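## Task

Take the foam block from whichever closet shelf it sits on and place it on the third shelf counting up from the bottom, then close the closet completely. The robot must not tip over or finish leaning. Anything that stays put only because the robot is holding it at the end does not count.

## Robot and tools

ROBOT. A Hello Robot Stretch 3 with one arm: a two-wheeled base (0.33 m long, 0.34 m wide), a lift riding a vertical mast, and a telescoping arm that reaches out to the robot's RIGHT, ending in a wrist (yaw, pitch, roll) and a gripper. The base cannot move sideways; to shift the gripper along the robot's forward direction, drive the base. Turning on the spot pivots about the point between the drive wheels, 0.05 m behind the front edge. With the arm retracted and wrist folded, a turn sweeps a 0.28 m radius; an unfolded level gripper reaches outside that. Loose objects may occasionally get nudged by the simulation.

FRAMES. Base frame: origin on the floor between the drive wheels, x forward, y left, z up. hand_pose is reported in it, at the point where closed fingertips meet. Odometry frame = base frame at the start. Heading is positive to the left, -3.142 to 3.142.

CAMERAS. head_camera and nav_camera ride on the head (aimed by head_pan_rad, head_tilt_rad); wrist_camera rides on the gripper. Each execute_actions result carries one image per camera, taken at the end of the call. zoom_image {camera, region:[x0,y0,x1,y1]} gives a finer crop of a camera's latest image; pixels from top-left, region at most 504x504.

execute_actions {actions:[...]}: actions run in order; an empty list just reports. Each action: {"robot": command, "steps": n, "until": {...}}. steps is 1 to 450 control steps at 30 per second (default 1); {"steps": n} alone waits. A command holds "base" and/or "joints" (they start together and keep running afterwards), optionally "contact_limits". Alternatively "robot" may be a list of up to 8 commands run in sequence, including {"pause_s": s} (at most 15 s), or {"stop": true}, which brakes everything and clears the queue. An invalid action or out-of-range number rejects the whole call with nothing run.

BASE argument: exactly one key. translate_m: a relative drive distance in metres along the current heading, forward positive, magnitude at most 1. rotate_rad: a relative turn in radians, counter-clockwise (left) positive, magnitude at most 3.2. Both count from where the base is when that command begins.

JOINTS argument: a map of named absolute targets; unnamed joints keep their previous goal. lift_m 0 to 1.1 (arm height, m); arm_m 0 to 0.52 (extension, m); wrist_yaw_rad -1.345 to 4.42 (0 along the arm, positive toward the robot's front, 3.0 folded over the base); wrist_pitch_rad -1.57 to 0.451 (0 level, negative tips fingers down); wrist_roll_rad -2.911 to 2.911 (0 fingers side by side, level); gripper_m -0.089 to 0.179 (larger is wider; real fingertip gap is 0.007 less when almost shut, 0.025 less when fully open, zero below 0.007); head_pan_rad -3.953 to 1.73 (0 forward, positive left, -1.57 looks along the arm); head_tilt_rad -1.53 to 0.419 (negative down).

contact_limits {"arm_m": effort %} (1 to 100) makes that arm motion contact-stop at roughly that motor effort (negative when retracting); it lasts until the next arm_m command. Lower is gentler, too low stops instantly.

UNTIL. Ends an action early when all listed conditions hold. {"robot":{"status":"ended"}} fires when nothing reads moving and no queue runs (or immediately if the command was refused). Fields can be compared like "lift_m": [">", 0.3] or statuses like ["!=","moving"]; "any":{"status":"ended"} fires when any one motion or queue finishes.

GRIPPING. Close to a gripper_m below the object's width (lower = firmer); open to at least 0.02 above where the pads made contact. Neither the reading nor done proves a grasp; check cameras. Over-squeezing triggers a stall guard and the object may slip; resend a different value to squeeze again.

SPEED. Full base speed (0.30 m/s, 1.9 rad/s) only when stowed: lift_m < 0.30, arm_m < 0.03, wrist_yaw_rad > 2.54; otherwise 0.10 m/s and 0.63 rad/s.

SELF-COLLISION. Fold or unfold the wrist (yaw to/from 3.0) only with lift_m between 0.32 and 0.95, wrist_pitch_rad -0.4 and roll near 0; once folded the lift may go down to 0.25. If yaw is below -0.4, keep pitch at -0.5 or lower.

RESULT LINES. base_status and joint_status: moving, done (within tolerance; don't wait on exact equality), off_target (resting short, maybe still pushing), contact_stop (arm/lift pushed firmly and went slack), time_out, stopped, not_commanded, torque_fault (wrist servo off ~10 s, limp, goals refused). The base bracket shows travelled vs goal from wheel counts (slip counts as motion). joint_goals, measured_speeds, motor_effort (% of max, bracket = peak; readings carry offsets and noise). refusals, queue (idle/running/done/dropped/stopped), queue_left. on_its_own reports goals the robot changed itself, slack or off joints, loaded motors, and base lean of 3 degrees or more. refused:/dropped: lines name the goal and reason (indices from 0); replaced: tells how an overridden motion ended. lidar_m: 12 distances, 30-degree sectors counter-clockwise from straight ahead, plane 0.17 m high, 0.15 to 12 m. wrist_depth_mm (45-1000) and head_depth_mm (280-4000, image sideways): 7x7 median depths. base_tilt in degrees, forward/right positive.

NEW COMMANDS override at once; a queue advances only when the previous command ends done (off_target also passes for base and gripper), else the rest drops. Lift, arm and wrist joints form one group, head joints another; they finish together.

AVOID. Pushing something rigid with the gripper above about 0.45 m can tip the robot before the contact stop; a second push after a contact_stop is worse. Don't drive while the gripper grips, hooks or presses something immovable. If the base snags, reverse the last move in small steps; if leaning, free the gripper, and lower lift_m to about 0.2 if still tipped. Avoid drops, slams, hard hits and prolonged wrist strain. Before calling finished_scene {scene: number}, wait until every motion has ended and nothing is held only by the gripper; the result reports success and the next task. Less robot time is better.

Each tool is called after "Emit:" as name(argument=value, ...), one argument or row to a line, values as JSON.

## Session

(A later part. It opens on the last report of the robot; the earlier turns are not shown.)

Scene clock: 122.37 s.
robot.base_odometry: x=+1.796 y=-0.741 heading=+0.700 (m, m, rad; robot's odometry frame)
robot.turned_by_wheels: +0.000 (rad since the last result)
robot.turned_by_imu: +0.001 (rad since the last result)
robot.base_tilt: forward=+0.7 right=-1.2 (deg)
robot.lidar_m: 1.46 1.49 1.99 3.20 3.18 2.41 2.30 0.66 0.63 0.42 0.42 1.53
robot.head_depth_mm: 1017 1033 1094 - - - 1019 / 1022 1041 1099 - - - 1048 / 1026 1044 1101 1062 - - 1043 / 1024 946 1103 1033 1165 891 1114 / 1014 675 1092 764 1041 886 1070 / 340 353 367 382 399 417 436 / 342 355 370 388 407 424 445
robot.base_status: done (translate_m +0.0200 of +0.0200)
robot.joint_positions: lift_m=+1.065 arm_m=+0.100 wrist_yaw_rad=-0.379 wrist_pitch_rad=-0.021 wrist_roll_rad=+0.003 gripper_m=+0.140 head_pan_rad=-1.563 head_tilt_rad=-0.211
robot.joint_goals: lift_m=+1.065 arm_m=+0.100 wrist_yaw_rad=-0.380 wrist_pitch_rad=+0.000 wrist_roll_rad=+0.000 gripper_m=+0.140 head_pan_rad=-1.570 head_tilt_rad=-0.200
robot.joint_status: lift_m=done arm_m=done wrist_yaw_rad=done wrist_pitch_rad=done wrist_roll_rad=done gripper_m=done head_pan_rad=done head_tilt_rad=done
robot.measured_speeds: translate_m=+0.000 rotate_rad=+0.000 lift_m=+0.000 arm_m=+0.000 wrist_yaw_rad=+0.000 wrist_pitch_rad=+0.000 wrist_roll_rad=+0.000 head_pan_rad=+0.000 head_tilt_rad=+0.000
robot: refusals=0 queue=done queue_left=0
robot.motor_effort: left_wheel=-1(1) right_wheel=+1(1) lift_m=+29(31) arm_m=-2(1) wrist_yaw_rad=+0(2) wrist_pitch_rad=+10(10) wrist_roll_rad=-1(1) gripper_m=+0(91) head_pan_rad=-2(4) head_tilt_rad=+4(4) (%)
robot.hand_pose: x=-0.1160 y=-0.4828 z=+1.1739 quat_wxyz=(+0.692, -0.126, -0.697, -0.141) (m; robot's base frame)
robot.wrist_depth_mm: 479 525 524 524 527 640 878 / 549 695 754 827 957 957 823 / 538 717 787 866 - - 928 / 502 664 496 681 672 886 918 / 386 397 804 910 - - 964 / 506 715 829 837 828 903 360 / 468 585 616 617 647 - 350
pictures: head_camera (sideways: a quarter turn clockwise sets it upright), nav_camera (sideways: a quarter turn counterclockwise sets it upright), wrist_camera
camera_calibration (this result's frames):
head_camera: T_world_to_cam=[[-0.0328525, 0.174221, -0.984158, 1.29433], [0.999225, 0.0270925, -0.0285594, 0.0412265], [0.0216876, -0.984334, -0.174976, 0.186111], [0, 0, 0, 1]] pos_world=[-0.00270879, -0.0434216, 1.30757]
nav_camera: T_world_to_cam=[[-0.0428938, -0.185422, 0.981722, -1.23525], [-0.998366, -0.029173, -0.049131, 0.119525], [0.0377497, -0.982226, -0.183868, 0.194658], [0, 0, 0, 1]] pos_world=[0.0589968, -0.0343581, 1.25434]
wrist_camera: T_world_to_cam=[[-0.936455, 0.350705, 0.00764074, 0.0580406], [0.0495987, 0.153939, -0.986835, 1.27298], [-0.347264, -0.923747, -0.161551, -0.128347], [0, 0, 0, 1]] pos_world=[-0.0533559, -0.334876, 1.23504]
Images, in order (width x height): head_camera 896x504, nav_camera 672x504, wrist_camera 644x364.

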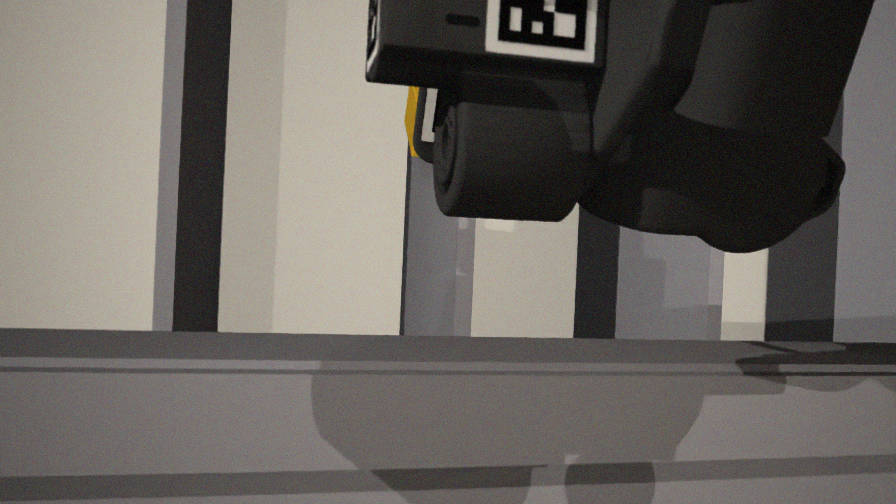

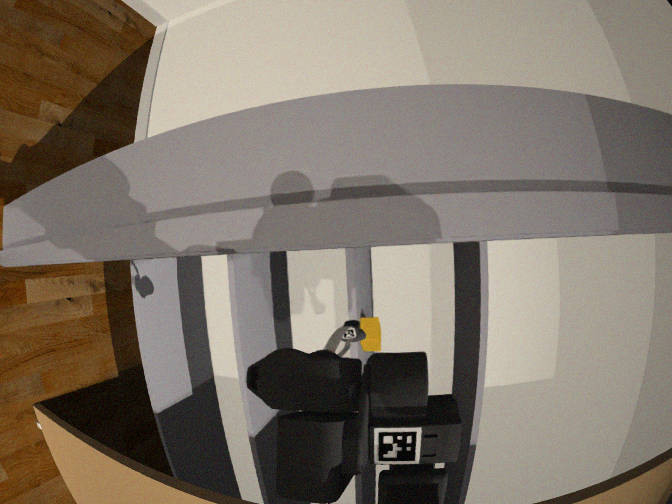

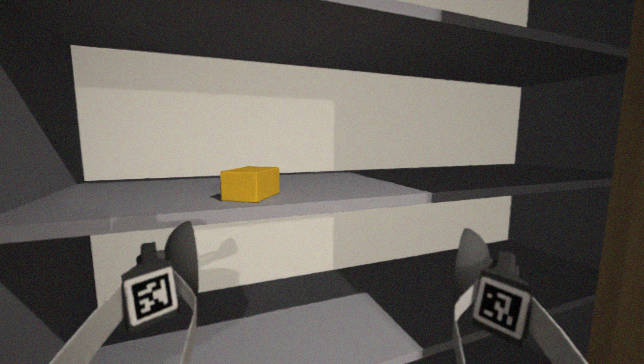

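Emit:
execute_actions(
  actions=[
    {"robot":[{"joints":{"arm_m":0.0,"wrist_yaw_rad":0,"gripper_m":0.0}},{"base":{"rotate_rad":-1.57},"joints":{"lift_m":0.897,"head_pan_rad":-0.6,"head_tilt_rad":-0.5}},{"joints":{"wrist_yaw_rad":1.57,"arm_m":0.38}}],"steps":450,"until":{"robot":{"status":"ended"}}},
  ],
)

Scene clock: 132.37 s.
robot.base_odometry: x=+1.796 y=-0.741 heading=-0.870 (m, m, rad; robot's odometry frame)
robot.turned_by_wheels: -1.570 (rad since the last result)
robot.turned_by_imu: -1.539 (rad since the last result)
robot.base_tilt: forward=+0.7 right=-1.2 (deg)
robot.lidar_m: 0.42 0.42 1.53 1.46 1.50 2.00 3.20 3.19 2.41 2.29 0.65 0.63
robot.head_depth_mm: 517 574 647 741 860 1034 1249 / 512 547 601 668 764 901 1091 / 1248 1282 1434 1137 1269 869 984 / 1173 1223 1353 1131 1309 1601 1329 / 1111 1153 1274 1057 1302 1506 1318 / 1048 994 1212 1002 1285 1130 1317 / 987 980 1153 941 1278 1082 1318
robot.base_status: done (rotate_rad -1.5699 of -1.5700)
robot.joint_positions: lift_m=+0.897 arm_m=+0.380 wrist_yaw_rad=+1.568 wrist_pitch_rad=-0.021 wrist_roll_rad=+0.003 gripper_m=+0.000 head_pan_rad=-0.607 head_tilt_rad=-0.493
robot.joint_goals: lift_m=+0.897 arm_m=+0.380 wrist_yaw_rad=+1.570 wrist_pitch_rad=+0.000 wrist_roll_rad=+0.000 gripper_m=+0.000 head_pan_rad=-0.600 head_tilt_rad=-0.500
robot.joint_status: lift_m=done arm_m=done wrist_yaw_rad=done wrist_pitch_rad=done wrist_roll_rad=done gripper_m=done head_pan_rad=done head_tilt_rad=done
robot.measured_speeds: translate_m=+0.000 rotate_rad=+0.000 lift_m=+0.000 arm_m=+0.000 wrist_yaw_rad=+0.000 wrist_pitch_rad=+0.000 wrist_roll_rad=+0.000 head_pan_rad=+0.000 head_tilt_rad=+0.000
robot: refusals=0 queue=done queue_left=0
robot.motor_effort: left_wheel=+3(9) right_wheel=-2(5) lift_m=+21(29) arm_m=+3(2) wrist_yaw_rad=+2(3) wrist_pitch_rad=+10(10) wrist_roll_rad=-1(1) gripper_m=-3(90) head_pan_rad=+3(33) head_tilt_rad=-3(18) (%)
robot.hand_pose: x=+0.2343 y=-0.5255 z=+1.0064 quat_wxyz=(+0.506, +0.505, -0.496, +0.493) (m; robot's base frame)
robot.wrist_depth_mm: 765 962 901 366 362 358 365 / 777 - - 373 373 369 370 / 755 - 919 379 376 380 379 / 783 - - 391 391 392 384 / 753 839 746 397 395 397 403 / 775 - - - 406 410 410 / 778 940 949 415 417 427 418
pictures: head_camera (sideways: a quarter turn clockwise sets it upright), nav_camera (sideways: a quarter turn counterclockwise sets it upright), wrist_camera
camera_calibration (this result's frames):
head_camera: T_world_to_cam=[[-0.381181, 0.226337, -0.896366, 1.18181], [0.548086, 0.836134, -0.021946, 0.0353592], [0.744515, -0.499651, -0.442771, 0.530226], [0, 0, 0, 1]] pos_world=[0.036343, -0.032125, 1.29488]
nav_camera: T_world_to_cam=[[0.345754, -0.294055, 0.891059, -1.11924], [-0.563767, -0.824216, -0.05324, 0.122204], [0.750081, -0.483942, -0.450754, 0.537652], [0, 0, 0, 1]] pos_world=[0.0525949, 0.0317967, 1.24617]
wrist_camera: T_world_to_cam=[[0.0174926, -0.999818, 0.00764082, -0.530846], [-0.161399, -0.0103654, -0.986835, 1.05992], [0.986734, 0.0160291, -0.161551, 0.108083], [0, 0, 0, 1]] pos_world=[0.0737075, -0.521495, 1.06749]
Images, in order (width x height): head_camera 896x504, nav_camera 672x504, wrist_camera 644x364.

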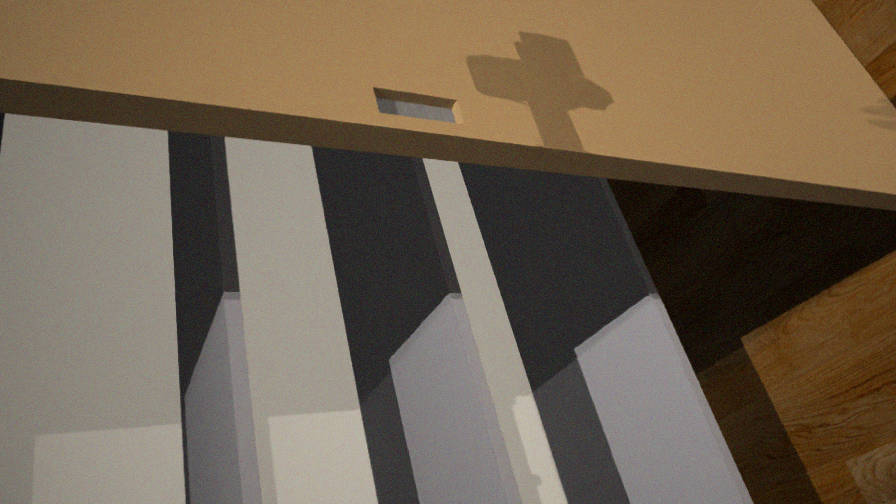

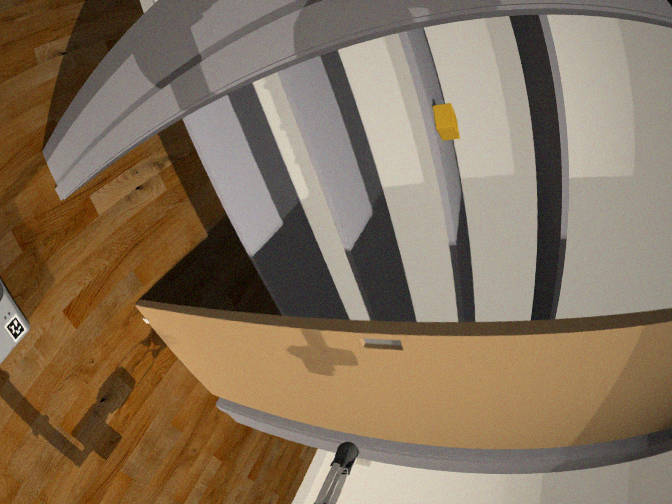

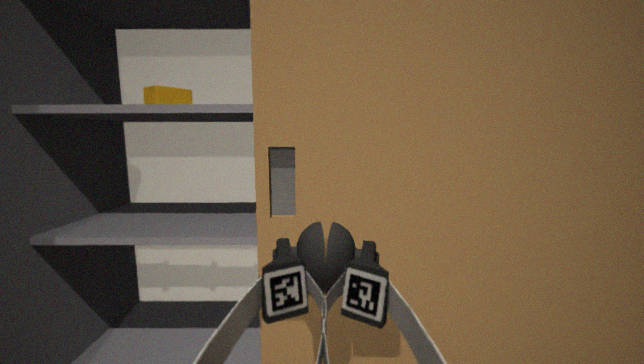

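Emit:
execute_actions(
  actions=[
    {"robot":[{"joints":{"arm_m":0.318,"wrist_roll_rad":1.57}},{"base":{"translate_m":0.215}}],"steps":450,"until":{"robot":{"status":"ended"}}},
  ],
)

Scene clock: 137.47 s.
robot.base_odometry: x=+1.935 y=-0.905 heading=-0.870 (m, m, rad; robot's odometry frame)
robot.turned_by_wheels: +0.000 (rad since the last result)
robot.turned_by_imu: +0.000 (rad since the last result)
robot.base_tilt: forward=+0.7 right=-1.2 (deg)
robot.lidar_m: 0.77 0.22 0.29 1.47 1.51 2.01 3.40 3.35 2.40 1.05 0.49 0.99
robot.head_depth_mm: 1168 1125 1379 1088 1321 700 666 / 1087 1096 1304 973 1323 1485 1338 / 1011 1051 1210 970 1274 1107 1333 / 949 984 1134 963 1179 1036 1326 / 899 929 1058 953 795 1033 1262 / 851 873 982 943 731 1024 897 / 802 841 608 940 700 1027 850
robot.base_status: done (translate_m +0.2150 of +0.2150)
robot.joint_positions: lift_m=+0.897 arm_m=+0.318 wrist_yaw_rad=+1.568 wrist_pitch_rad=-0.021 wrist_roll_rad=+1.568 gripper_m=+0.000 head_pan_rad=-0.607 head_tilt_rad=-0.494
robot.joint_goals: lift_m=+0.897 arm_m=+0.318 wrist_yaw_rad=+1.570 wrist_pitch_rad=+0.000 wrist_roll_rad=+1.570 gripper_m=+0.000 head_pan_rad=-0.600 head_tilt_rad=-0.500
robot.joint_status: lift_m=done arm_m=done wrist_yaw_rad=done wrist_pitch_rad=done wrist_roll_rad=done gripper_m=done head_pan_rad=done head_tilt_rad=done
robot.measured_speeds: translate_m=+0.000 rotate_rad=+0.000 lift_m=+0.000 arm_m=+0.000 wrist_yaw_rad=+0.000 wrist_pitch_rad=+0.000 wrist_roll_rad=+0.000 head_pan_rad=+0.000 head_tilt_rad=+0.000
robot: refusals=0 queue=done queue_left=0
robot.motor_effort: left_wheel=+2(8) right_wheel=-2(4) lift_m=+20(21) arm_m=-3(2) wrist_yaw_rad=+2(2) wrist_pitch_rad=+9(10) wrist_roll_rad=+1(1) gripper_m=-3(3) head_pan_rad=+2(3) head_tilt_rad=-2(2) (%)
robot.hand_pose: x=+0.2343 y=-0.4640 z=+1.0061 quat_wxyz=(+0.009, +0.706, -0.708, -0.007) (m; robot's base frame)
robot.wrist_depth_mm: 168 167 166 165 165 165 164 / 170 170 169 168 168 167 167 / 174 173 173 171 171 170 169 / 176 176 176 174 174 173 173 / 179 179 179 189 177 178 176 / 184 183 183 - 181 180 179 / 913 684 645 928 931 904 618
pictures: head_camera (sideways: a quarter turn clockwise sets it upright), nav_camera (sideways: a quarter turn counterclockwise sets it upright), wrist_camera
camera_calibration (this result's frames):
head_camera: T_world_to_cam=[[-0.381259, 0.22639, -0.89632, 1.18175], [0.548082, 0.836137, -0.0219432, 0.0353555], [0.744478, -0.499623, -0.442864, 0.530348], [0, 0, 0, 1]] pos_world=[0.0363424, -0.0321245, 1.29488]
nav_camera: T_world_to_cam=[[0.345831, -0.294107, 0.891012, -1.11918], [-0.56377, -0.824214, -0.0532407, 0.122205], [0.750043, -0.483913, -0.450848, 0.537773], [0, 0, 0, 1]] pos_world=[0.05259, 0.0318001, 1.24616]
wrist_camera: T_world_to_cam=[[-0.00199813, -0.0135309, -0.999906, 1.0065], [-0.13682, 0.990509, -0.0131304, 0.539277], [0.990594, 0.136781, -0.00383048, 0.00349941], [0, 0, 0, 1]] pos_world=[0.0723287, -0.521019, 1.0135]
Images, in order (width x height): head_camera 896x504, nav_camera 672x504, wrist_camera 644x364.

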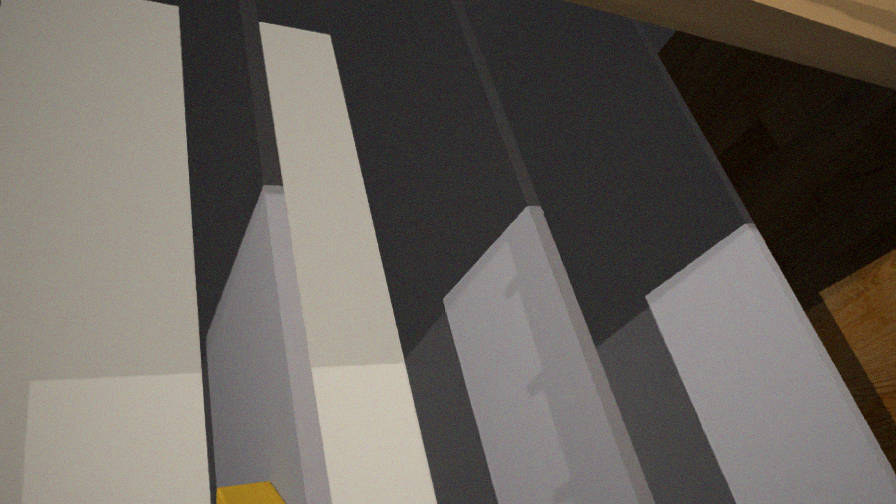

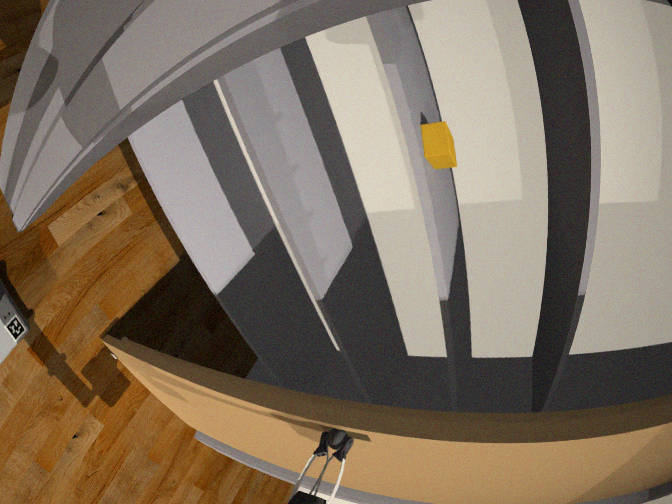

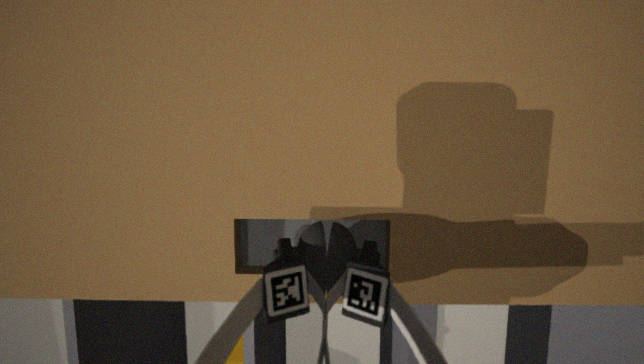

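Emit:
execute_actions(
  actions=[
    {"robot":{"joints":{"arm_m":0.0},"contact_limits":{"arm_m":30}},"steps":450,"until":{"robot":{"status":"ended"}}},
  ],
)

Scene clock: 142.53 s.
robot.base_odometry: x=+1.935 y=-0.905 heading=-0.871 (m, m, rad; robot's odometry frame)
robot.turned_by_wheels: -0.001 (rad since the last result)
robot.turned_by_imu: -0.010 (rad since the last result)
robot.base_tilt: forward=+0.5 right=-1.2 (deg)
robot.lidar_m: 0.80 0.22 0.29 1.47 1.50 1.99 3.78 3.38 2.41 1.12 0.35 0.27
robot.head_depth_mm: - 289 314 359 420 506 637 / - - 292 323 372 437 524 / - - - 295 334 386 - / - - - - 303 347 401 / - - - 866 305 345 407 / 851 882 988 947 760 1029 919 / 808 852 610 944 705 1023 852
robot.base_status: done (translate_m +0.2149 of +0.2150)
robot.joint_positions: lift_m=+0.897 arm_m=+0.003 wrist_yaw_rad=+1.483 wrist_pitch_rad=-0.029 wrist_roll_rad=+1.570 gripper_m=+0.000 head_pan_rad=-0.607 head_tilt_rad=-0.494
robot.joint_goals: lift_m=+0.897 arm_m=+0.000 wrist_yaw_rad=+1.520 wrist_pitch_rad=+0.000 wrist_roll_rad=+1.570 gripper_m=+0.000 head_pan_rad=-0.600 head_tilt_rad=-0.500
robot.joint_status: lift_m=done arm_m=done wrist_yaw_rad=done wrist_pitch_rad=done wrist_roll_rad=done gripper_m=done head_pan_rad=done head_tilt_rad=done
robot.measured_speeds: translate_m=+0.000 rotate_rad=+0.000 lift_m=+0.000 arm_m=+0.000 wrist_yaw_rad=+0.000 wrist_pitch_rad=+0.000 wrist_roll_rad=+0.000 head_pan_rad=+0.000 head_tilt_rad=+0.000
robot: refusals=0 queue=done queue_left=0
robot.on_its_own: wrist_yaw_rad is held at +1.520, not at your +1.570, by its stall guard, which is still easing; right_wheel is at rest, and its effort (+28) is outside its rest range (-18 to +18)
robot.motor_effort: left_wheel=-6(21) right_wheel=+28(38) lift_m=+20(20) arm_m=-5(6) wrist_yaw_rad=+38(49) wrist_pitch_rad=+13(13) wrist_roll_rad=+0(1) gripper_m=-2(2) head_pan_rad=+2(2) head_tilt_rad=-2(2) (%)
robot.contact_limits: arm_m 30 (drawing in: default 18, maximum 30; extending or still: default 25, maximum 41)
robot.hand_pose: x=+0.2331 y=-0.1702 z=+1.0042 quat_wxyz=(+0.011, +0.675, -0.738, -0.010) (m; robot's base frame)
robot.wrist_depth_mm: 173 173 172 173 173 172 172 / 174 173 173 172 172 173 171 / 173 173 173 173 173 172 172 / 174 173 173 173 173 172 172 / 174 173 174 174 173 173 173 / 175 174 174 - 174 173 173 / 522 641 690 743 699 751 600
pictures: head_camera (sideways: a quarter turn clockwise sets it upright), nav_camera (sideways: a quarter turn counterclockwise sets it upright), wrist_camera
camera_calibration (this result's frames):
head_camera: T_world_to_cam=[[-0.381567, 0.226541, -0.896151, 1.18153], [0.547978, 0.836205, -0.0219329, 0.0353428], [0.744397, -0.49944, -0.443208, 0.530795], [0, 0, 0, 1]] pos_world=[0.0363439, -0.0321194, 1.29486]
nav_camera: T_world_to_cam=[[0.346145, -0.294261, 0.890839, -1.11896], [-0.563691, -0.824268, -0.0532434, 0.122208], [0.749957, -0.483728, -0.451189, 0.538218], [0, 0, 0, 1]] pos_world=[0.0525688, 0.0318176, 1.24615]
wrist_camera: T_world_to_cam=[[-0.0104499, -0.011014, -0.999885, 1.01094], [-0.0518954, 0.998598, -0.0104575, 0.226997], [0.998598, 0.0517801, -0.0110069, -0.0446063], [0, 0, 0, 1]] pos_world=[0.066888, -0.213234, 1.0127]
Images, in order (width x height): head_camera 896x504, nav_camera 672x504, wrist_camera 644x364.

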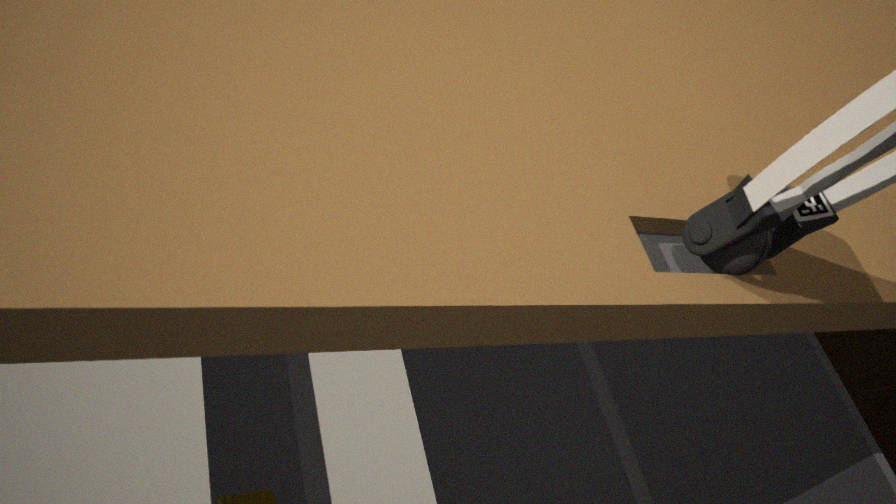

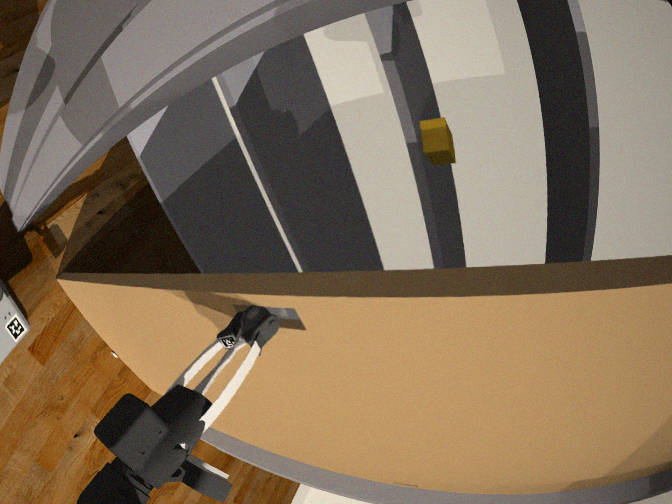

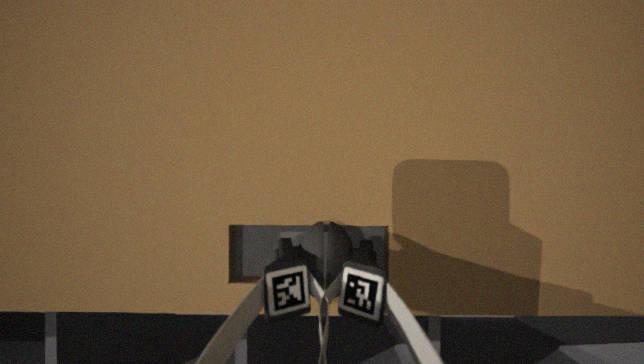

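Emit:
execute_actions(
  actions=[
    {"robot":[{"base":{"translate_m":-0.2}},{"base":{"rotate_rad":1.6},"joints":{"wrist_yaw_rad":1.57}},{"base":{"translate_m":0.31}},{"base":{"rotate_rad":-1.6}},{"joints":{"arm_m":0.3}}],"steps":450,"until":{"robot":{"status":"ended"}}},
    {"steps":300,"until":{"robot":{"status":"ended"}}},
  ],
)

Scene clock: 161.03 s.
robot.base_odometry: x=+2.037 y=-0.545 heading=-0.870 (m, m, rad; robot's odometry frame)
robot.turned_by_wheels: +0.001 (rad since the last result)
robot.turned_by_imu: +0.000 (rad since the last result)
robot.base_tilt: forward=+0.7 right=-1.1 (deg)
robot.lidar_m: 0.40 1.17 1.21 1.15 1.18 1.56 3.59 3.27 2.74 2.60 0.63 0.42
robot.head_depth_mm: 496 550 620 709 828 994 1243 / 1294 924 605 663 734 862 1042 / 1246 1276 1417 1536 1362 1523 987 / 1161 1205 1356 1130 1306 1600 1331 / 348 378 413 453 503 567 661 / 334 363 395 433 480 536 606 / 323 348 375 407 447 493 551
robot.base_status: done (rotate_rad -1.5999 of -1.6000)
robot.joint_positions: lift_m=+0.897 arm_m=+0.300 wrist_yaw_rad=+1.568 wrist_pitch_rad=-0.026 wrist_roll_rad=+1.570 gripper_m=+0.000 head_pan_rad=-0.607 head_tilt_rad=-0.494
robot.joint_goals: lift_m=+0.897 arm_m=+0.300 wrist_yaw_rad=+1.570 wrist_pitch_rad=+0.000 wrist_roll_rad=+1.570 gripper_m=+0.000 head_pan_rad=-0.600 head_tilt_rad=-0.500
robot.joint_status: lift_m=done arm_m=done wrist_yaw_rad=done wrist_pitch_rad=done wrist_roll_rad=done gripper_m=done head_pan_rad=done head_tilt_rad=done
robot.measured_speeds: translate_m=+0.000 rotate_rad=+0.000 lift_m=+0.000 arm_m=+0.000 wrist_yaw_rad=+0.000 wrist_pitch_rad=+0.000 wrist_roll_rad=+0.000 head_pan_rad=+0.000 head_tilt_rad=+0.000
robot: refusals=0 queue=done queue_left=0
robot.motor_effort: left_wheel=+3(9) right_wheel=-3(29) lift_m=+20(20) arm_m=+3(3) wrist_yaw_rad=+2(38) wrist_pitch_rad=+11(13) wrist_roll_rad=+0(0) gripper_m=-2(3) head_pan_rad=+2(3) head_tilt_rad=-2(2) (%)
robot.hand_pose: x=+0.2342 y=-0.4453 z=+1.0050 quat_wxyz=(+0.010, +0.706, -0.708, -0.009) (m; robot's base frame)
robot.wrist_depth_mm: 353 356 351 351 348 353 351 / 359 359 359 357 355 355 358 / 368 363 365 361 363 362 365 / 372 369 374 378 369 368 362 / - 888 - - - 915 - / 808 747 823 - 819 802 767 / 433 436 438 435 435 441 441
pictures: head_camera (sideways: a quarter turn clockwise sets it upright), nav_camera (sideways: a quarter turn counterclockwise sets it upright), wrist_camera
camera_calibration (this result's frames):
head_camera: T_world_to_cam=[[-0.381567, 0.226541, -0.896151, 1.18153], [0.547978, 0.836205, -0.0219329, 0.0353428], [0.744397, -0.49944, -0.443208, 0.530795], [0, 0, 0, 1]] pos_world=[0.036344, -0.0321194, 1.29486]
nav_camera: T_world_to_cam=[[0.346145, -0.294261, 0.890839, -1.11896], [-0.563691, -0.824268, -0.0532434, 0.122208], [0.749957, -0.483728, -0.451189, 0.538218], [0, 0, 0, 1]] pos_world=[0.0525688, 0.0318176, 1.24615]
wrist_camera: T_world_to_cam=[[-0.00635513, -0.0118669, -0.999909, 1.0074], [-0.136852, 0.990532, -0.0108858, 0.518567], [0.990571, 0.136771, -0.00791896, 0.00518973], [0, 0, 0, 1]] pos_world=[0.0722284, -0.502412, 1.01299]
Images, in order (width x height): head_camera 896x504, nav_camera 672x504, wrist_camera 644x364.

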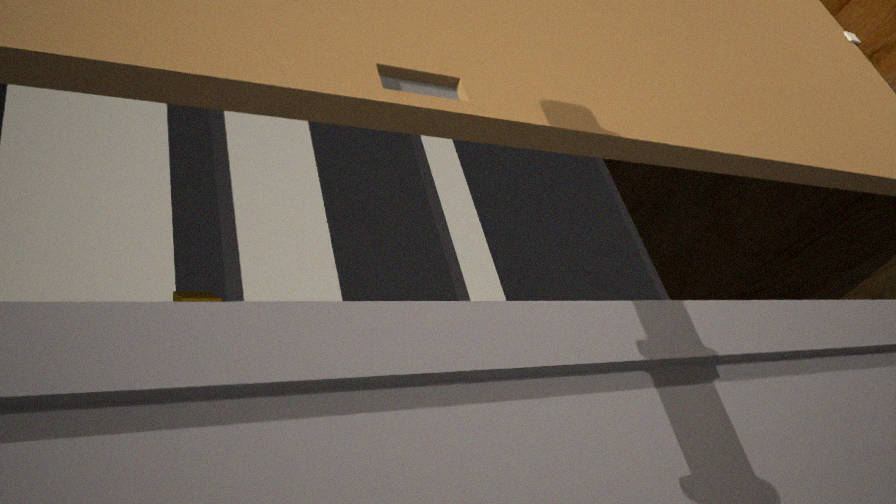

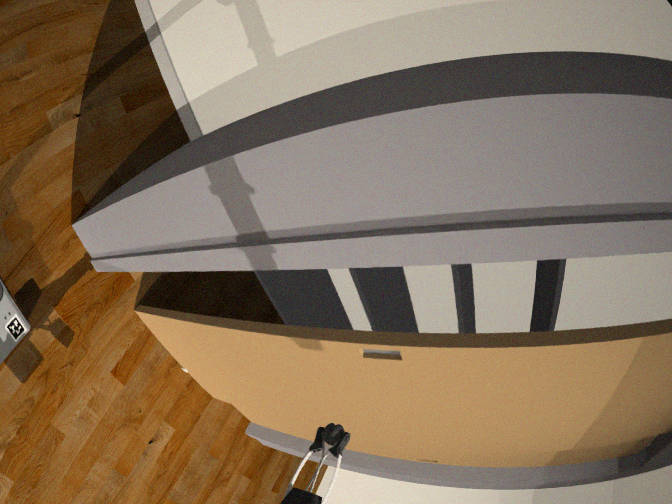

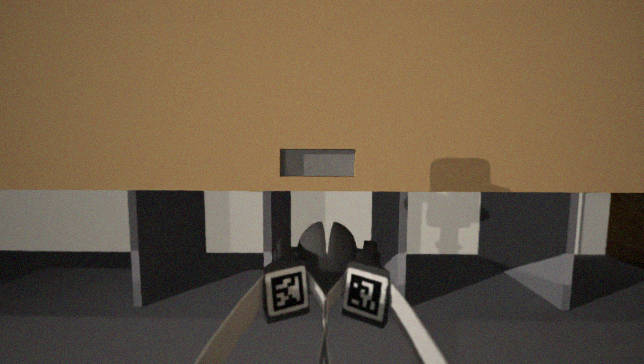

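Emit:
execute_actions(
  actions=[
    {"robot":{"base":{"translate_m":0.13},"joints":{"arm_m":0.335}},"steps":450,"until":{"robot":{"status":"ended"}}},
  ],
)

Scene clock: 166.10 s.
robot.base_odometry: x=+2.121 y=-0.645 heading=-0.870 (m, m, rad; robot's odometry frame)
robot.turned_by_wheels: +0.000 (rad since the last result)
robot.turned_by_imu: +0.001 (rad since the last result)
robot.base_tilt: forward=+0.7 right=-1.1 (deg)
robot.lidar_m: 0.28 1.03 1.22 1.15 1.19 1.56 3.72 3.42 2.73 1.44 0.54 0.29
robot.head_depth_mm: 1269 1311 1484 1084 597 664 837 / 1178 1085 1395 1141 1322 1556 828 / - 520 306 349 1219 1486 1335 / - - 288 314 350 397 460 / - - 285 304 338 380 435 / - - - 289 312 347 391 / - - - - 292 318 357
robot.base_status: done (translate_m +0.1300 of +0.1300)
robot.joint_positions: lift_m=+0.897 arm_m=+0.335 wrist_yaw_rad=+1.568 wrist_pitch_rad=-0.026 wrist_roll_rad=+1.570 gripper_m=+0.000 head_pan_rad=-0.607 head_tilt_rad=-0.494
robot.joint_goals: lift_m=+0.897 arm_m=+0.335 wrist_yaw_rad=+1.570 wrist_pitch_rad=+0.000 wrist_roll_rad=+1.570 gripper_m=+0.000 head_pan_rad=-0.600 head_tilt_rad=-0.500
robot.joint_status: lift_m=done arm_m=done wrist_yaw_rad=done wrist_pitch_rad=done wrist_roll_rad=done gripper_m=done head_pan_rad=done head_tilt_rad=done
robot.measured_speeds: translate_m=+0.000 rotate_rad=+0.000 lift_m=+0.000 arm_m=+0.000 wrist_yaw_rad=+0.000 wrist_pitch_rad=+0.000 wrist_roll_rad=+0.000 head_pan_rad=+0.000 head_tilt_rad=+0.000
robot: refusals=0 queue=done queue_left=0
robot.motor_effort: left_wheel=+3(8) right_wheel=-2(4) lift_m=+20(21) arm_m=+3(3) wrist_yaw_rad=+2(2) wrist_pitch_rad=+11(12) wrist_roll_rad=+0(0) gripper_m=-2(3) head_pan_rad=+3(2) head_tilt_rad=-2(2) (%)
robot.hand_pose: x=+0.2342 y=-0.4803 z=+1.0050 quat_wxyz=(+0.010, +0.706, -0.708, -0.009) (m; robot's base frame)
robot.wrist_depth_mm: 233 234 235 233 233 231 229 / 236 236 237 236 234 235 234 / 241 239 241 237 238 237 236 / 243 245 243 243 242 241 241 / 248 248 246 259 247 245 245 / 911 689 915 - 836 843 634 / 658 629 626 668 661 668 623
pictures: head_camera (sideways: a quarter turn clockwise sets it upright), nav_camera (sideways: a quarter turn counterclockwise sets it upright), wrist_camera
camera_calibration (this result's frames):
head_camera: T_world_to_cam=[[-0.381567, 0.226541, -0.896151, 1.18153], [0.547978, 0.836205, -0.0219329, 0.0353428], [0.744397, -0.49944, -0.443208, 0.530795], [0, 0, 0, 1]] pos_world=[0.036344, -0.0321194, 1.29486]
nav_camera: T_world_to_cam=[[0.346145, -0.294261, 0.890839, -1.11896], [-0.563691, -0.824268, -0.0532434, 0.122208], [0.749957, -0.483728, -0.451189, 0.538218], [0, 0, 0, 1]] pos_world=[0.0525688, 0.0318177, 1.24615]
wrist_camera: T_world_to_cam=[[-0.00635529, -0.011867, -0.999909, 1.00698], [-0.136852, 0.990532, -0.0108859, 0.553235], [0.990571, 0.136771, -0.00791914, 0.00997689], [0, 0, 0, 1]] pos_world=[0.0722284, -0.537412, 1.01299]
Images, in order (width x height): head_camera 896x504, nav_camera 672x504, wrist_camera 644x364.

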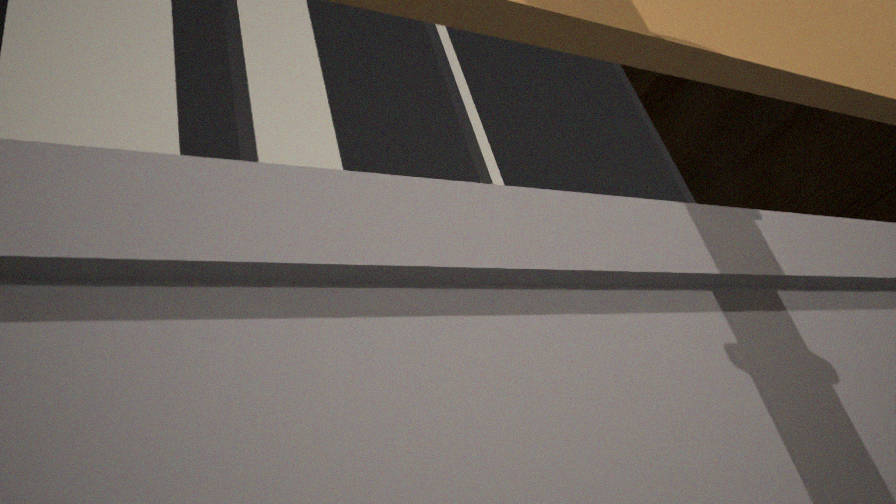

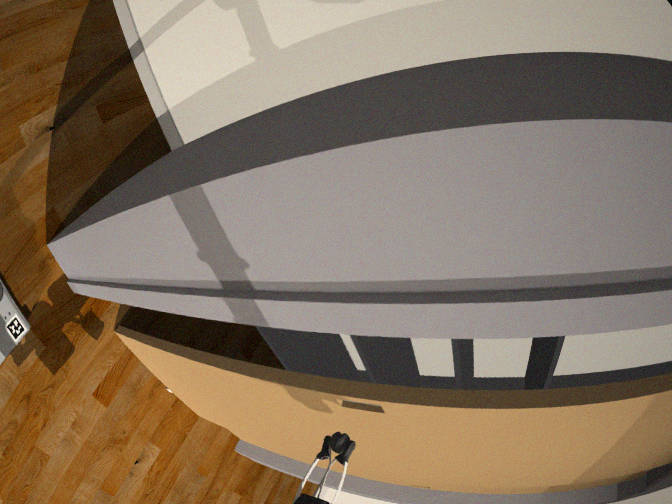

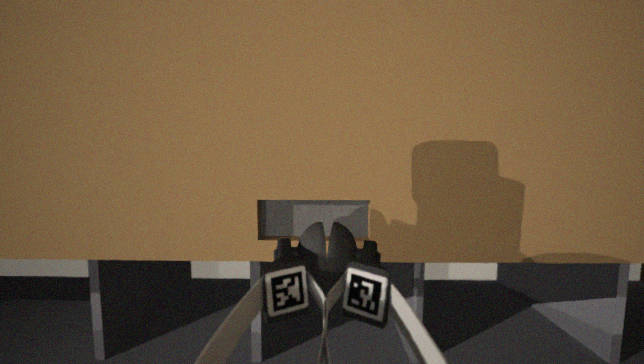

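Emit:
execute_actions(
  actions=[
    {"robot":[{"joints":{"arm_m":0.33}},{"base":{"translate_m":0.073}},{"joints":{"arm_m":0.2},"contact_limits":{"arm_m":30}},{"base":{"translate_m":0.008}},{"joints":{"arm_m":0.09},"contact_limits":{"arm_m":30}}],"steps":450,"until":{"robot":{"status":"ended"}}},
  ],
)

Scene clock: 174.60 s.
robot.base_odometry: x=+2.173 y=-0.707 heading=-0.871 (m, m, rad; robot's odometry frame)
robot.turned_by_wheels: -0.001 (rad since the last result)
robot.turned_by_imu: -0.045 (rad since the last result)
robot.base_tilt: forward=+0.7 right=-1.2 (deg)
robot.lidar_m: 0.20 0.94 1.21 1.16 1.18 1.51 3.34 3.49 2.77 1.42 0.29 0.21
robot.head_depth_mm: - 288 310 355 418 512 656 / - - - 335 358 432 527 / - - - - - 306 362 / - - - - - 296 337 / - - - - - - 303 / - - - - - - - / - - - - - - -
robot.base_status: done (translate_m +0.0079 of +0.0080)
robot.joint_positions: lift_m=+0.897 arm_m=+0.091 wrist_yaw_rad=+1.485 wrist_pitch_rad=-0.030 wrist_roll_rad=+1.570 gripper_m=+0.000 head_pan_rad=-0.607 head_tilt_rad=-0.494
robot.joint_goals: lift_m=+0.897 arm_m=+0.090 wrist_yaw_rad=+1.530 wrist_pitch_rad=+0.000 wrist_roll_rad=+1.570 gripper_m=+0.000 head_pan_rad=-0.600 head_tilt_rad=-0.500
robot.joint_status: lift_m=done arm_m=done wrist_yaw_rad=done wrist_pitch_rad=done wrist_roll_rad=done gripper_m=done head_pan_rad=done head_tilt_rad=done
robot.measured_speeds: translate_m=+0.000 rotate_rad=+0.000 lift_m=+0.000 arm_m=+0.000 wrist_yaw_rad=+0.000 wrist_pitch_rad=+0.000 wrist_roll_rad=+0.000 head_pan_rad=+0.000 head_tilt_rad=+0.000
robot: refusals=0 queue=done queue_left=0
robot.on_its_own: wrist_yaw_rad is held at +1.530, not at your +1.570, by its stall guard, which is still easing; right_wheel is at rest, and its effort (+35) is outside its rest range (-18 to +18)
robot.motor_effort: left_wheel=-14(29) right_wheel=+35(40) lift_m=+21(21) arm_m=-6(9) wrist_yaw_rad=+44(61) wrist_pitch_rad=+14(14) wrist_roll_rad=+0(0) gripper_m=-2(2) head_pan_rad=+3(2) head_tilt_rad=-2(2) (%)
robot.contact_limits: arm_m 30 (drawing in: default 18, maximum 30; extending or still: default 25, maximum 41)
robot.hand_pose: x=+0.2331 y=-0.2574 z=+1.0038 quat_wxyz=(+0.011, +0.676, -0.737, -0.011) (m; robot's base frame)
robot.wrist_depth_mm: 179 179 179 179 178 179 179 / 178 178 178 178 177 177 177 / 176 176 176 177 176 176 176 / 175 176 175 175 174 174 175 / 173 174 175 174 173 174 174 / 173 173 172 - 173 172 172 / 162 163 164 165 166 166 166
pictures: head_camera (sideways: a quarter turn clockwise sets it upright), nav_camera (sideways: a quarter turn counterclockwise sets it upright), wrist_camera
camera_calibration (this result's frames):
head_camera: T_world_to_cam=[[-0.381588, 0.226549, -0.89614, 1.18152], [0.547966, 0.836213, -0.0219323, 0.035342], [0.744395, -0.499423, -0.44323, 0.530824], [0, 0, 0, 1]] pos_world=[0.0363442, -0.0321189, 1.29486]
nav_camera: T_world_to_cam=[[0.346168, -0.294269, 0.890827, -1.11894], [-0.563681, -0.824275, -0.0532436, 0.122209], [0.749955, -0.483711, -0.451211, 0.538247], [0, 0, 0, 1]] pos_world=[0.0525672, 0.0318191, 1.24615]
wrist_camera: T_world_to_cam=[[-0.0119371, -0.010911, -0.999869, 1.00994], [-0.0547531, 0.998447, -0.0102418, 0.31445], [0.998429, 0.0546237, -0.0125159, -0.0378253], [0, 0, 0, 1]] pos_world=[0.0670388, -0.300876, 1.01256]
Images, in order (width x height): head_camera 896x504, nav_camera 672x504, wrist_camera 644x364.

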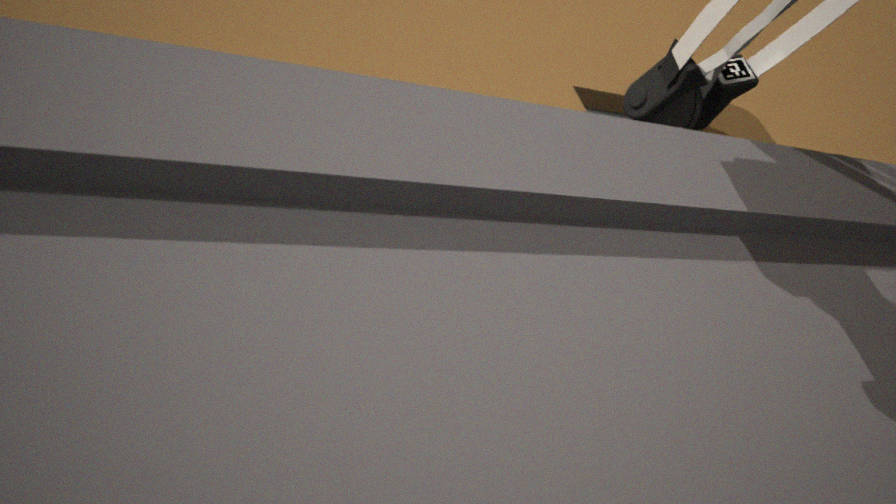

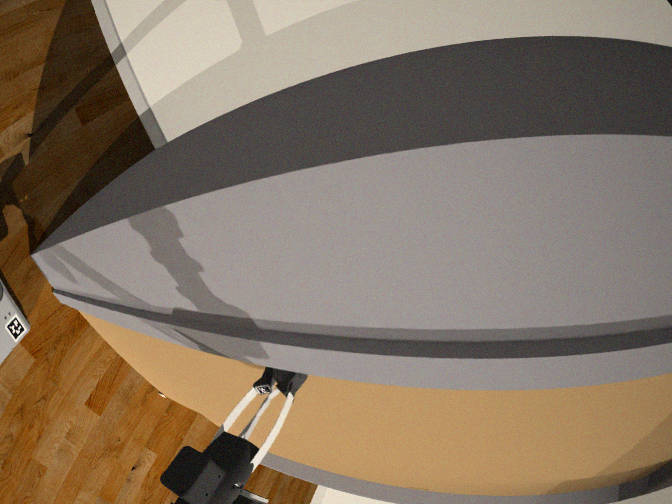

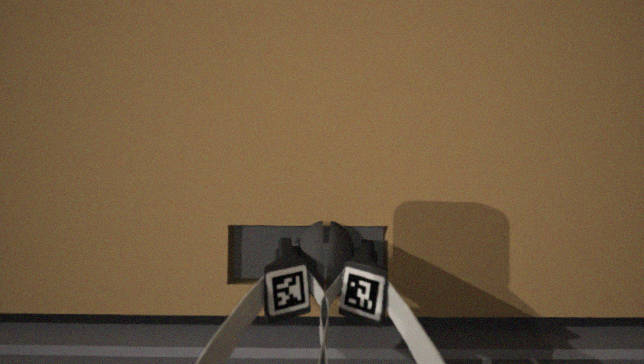

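Appears closed or nearly. One more pull, then release.

Emit:
execute_actions(
  actions=[
    {"robot":{"joints":{"arm_m":0.06},"contact_limits":{"arm_m":25}},"steps":150,"until":{"robot":{"status":"ended"}}},
    {"robot":[{"joints":{"arm_m":0.095}},{"base":{"translate_m":-0.2},"joints":{"head_tilt_rad":-0.2,"head_pan_rad":0}}],"steps":450,"until":{"robot":{"status":"ended"}}},
  ],
)

Scene clock: 180.80 s.
robot.base_odometry: x=+2.044 y=-0.554 heading=-0.870 (m, m, rad; robot's odometry frame)
robot.turned_by_wheels: +0.001 (rad since the last result)
robot.turned_by_imu: -0.004 (rad since the last result)
robot.base_tilt: forward=+0.8 right=-1.2 (deg)
robot.lidar_m: 0.40 1.14 1.22 1.14 1.16 1.47 3.23 3.31 2.81 2.62 0.65 0.42
robot.head_depth_mm: 320 332 346 361 377 395 415 / 318 331 344 359 374 391 411 / 315 328 342 356 371 388 408 / 644 586 538 495 462 431 412 / 981 1019 1057 1101 1151 1205 1264 / 976 1015 1055 1101 1145 1197 1248 / 967 1009 1047 1084 1137 1182 1237
robot.base_status: done (translate_m -0.2000 of -0.2000)
robot.joint_positions: lift_m=+0.897 arm_m=+0.095 wrist_yaw_rad=+1.471 wrist_pitch_rad=-0.026 wrist_roll_rad=+1.570 gripper_m=+0.000 head_pan_rad=-0.007 head_tilt_rad=-0.211
robot.joint_goals: lift_m=+0.897 arm_m=+0.095 wrist_yaw_rad=+1.468 wrist_pitch_rad=+0.000 wrist_roll_rad=+1.570 gripper_m=+0.000 head_pan_rad=+0.000 head_tilt_rad=-0.200
robot.joint_status: lift_m=done arm_m=done wrist_yaw_rad=done wrist_pitch_rad=done wrist_roll_rad=done gripper_m=done head_pan_rad=done head_tilt_rad=done
robot.measured_speeds: translate_m=+0.000 rotate_rad=+0.000 lift_m=+0.000 arm_m=+0.000 wrist_yaw_rad=+0.000 wrist_pitch_rad=+0.000 wrist_roll_rad=+0.000 head_pan_rad=+0.000 head_tilt_rad=+0.000
robot: refusals=0 queue=done queue_left=0
robot.on_its_own: wrist_yaw_rad is held at +1.468, not at your +1.570, by its stall guard, which is not easing now
robot.motor_effort: left_wheel=+1(14) right_wheel=+0(36) lift_m=+21(21) arm_m=+4(7) wrist_yaw_rad=-3(58) wrist_pitch_rad=+12(14) wrist_roll_rad=+0(0) gripper_m=-3(2) head_pan_rad=+3(26) head_tilt_rad=+4(21) (%)
robot.hand_pose: x=+0.2329 y=-0.2650 z=+1.0048 quat_wxyz=(+0.010, +0.671, -0.741, -0.009) (m; robot's base frame)
robot.wrist_depth_mm: 386 381 384 380 383 379 381 / 379 378 377 380 374 376 374 / 375 376 373 375 373 370 369 / 371 372 372 373 369 370 371 / 370 368 367 369 366 367 367 / 336 337 334 - 336 335 333 / 349 345 344 347 344 348 342
pictures: head_camera (sideways: a quarter turn clockwise sets it upright), nav_camera (sideways: a quarter turn counterclockwise sets it upright), wrist_camera
camera_calibration (this result's frames):
head_camera: T_world_to_cam=[[-0.174932, -0.0302993, -0.984114, 1.29514], [-0.0124834, 0.999514, -0.0285545, 0.0473914], [0.984501, 0.00729005, -0.175225, 0.180561], [0, 0, 0, 1]] pos_world=[0.0493896, -0.00944291, 1.30756]
nav_camera: T_world_to_cam=[[0.185023, -0.0456027, 0.981676, -1.23658], [0.0145566, -0.998686, -0.0491365, 0.113353], [0.982626, 0.0233813, -0.184116, 0.189217], [0, 0, 0, 1]] pos_world=[0.041216, 0.0523888, 1.25433]
wrist_camera: T_world_to_cam=[[-0.00804093, -0.0111376, -0.999906, 1.00997], [-0.0406864, 0.999114, -0.0108016, 0.319524], [0.99914, 0.0405958, -0.00848695, -0.0451249], [0, 0, 0, 1]] pos_world=[0.0662075, -0.30616, 1.01294]
Images, in order (width x height): head_camera 896x504, nav_camera 672x504, wrist_camera 644x364.

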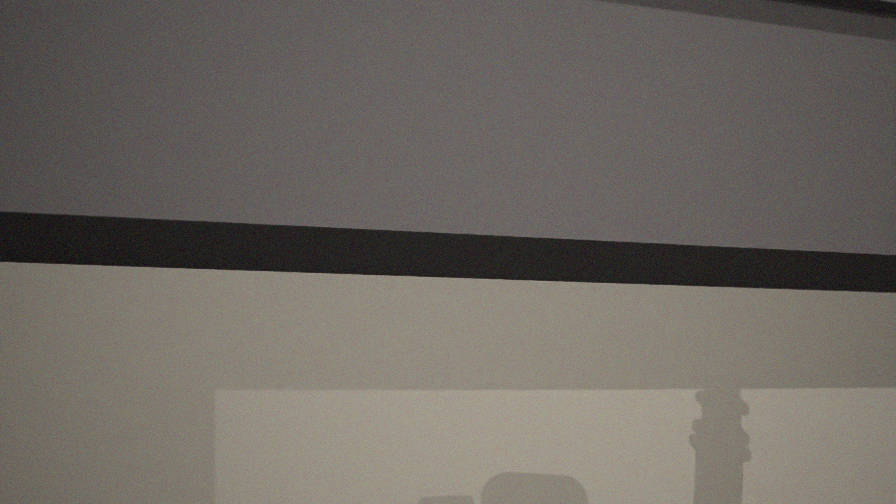

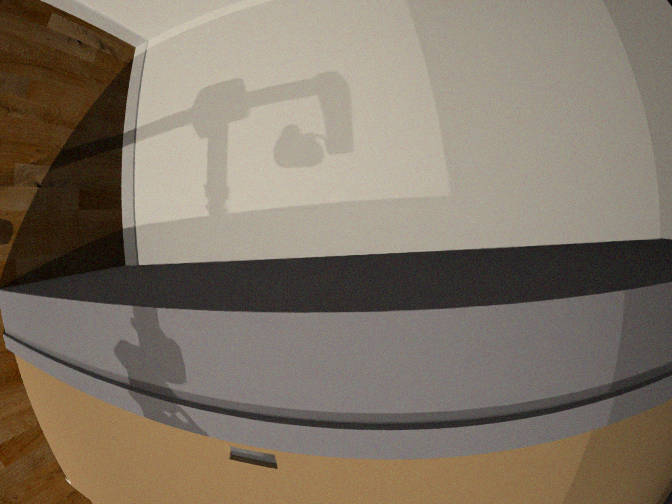

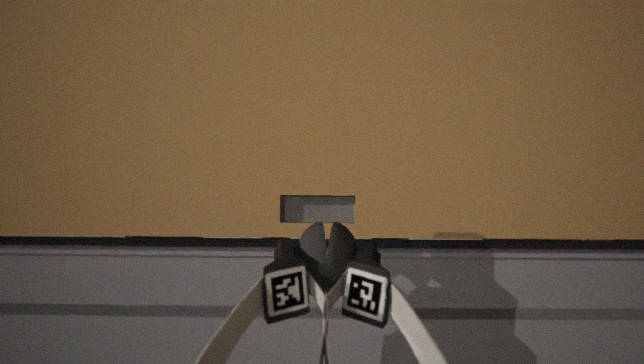

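Emit:
zoom_image(
  camera="wrist_camera",
  region=[100,200,280,290],
)

Emit:
zoom_image(
  camera="nav_camera",
  region=[200,390,400,500],
)

Region (100, 200, 280, 290) of wrist_camera's 644x364 image, scaled by 2.800.

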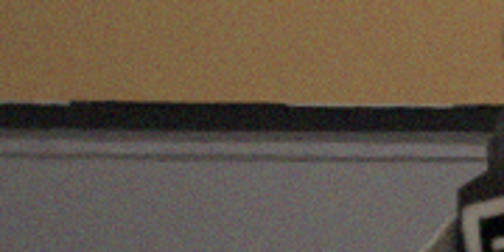

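Region (200, 390, 400, 500) of nav_camera's 672x504 image, scaled by 2.520, with more detail than that image has; it fills the top 277 rows of this view, and the rest is white.

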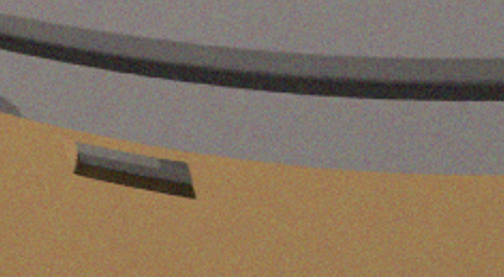

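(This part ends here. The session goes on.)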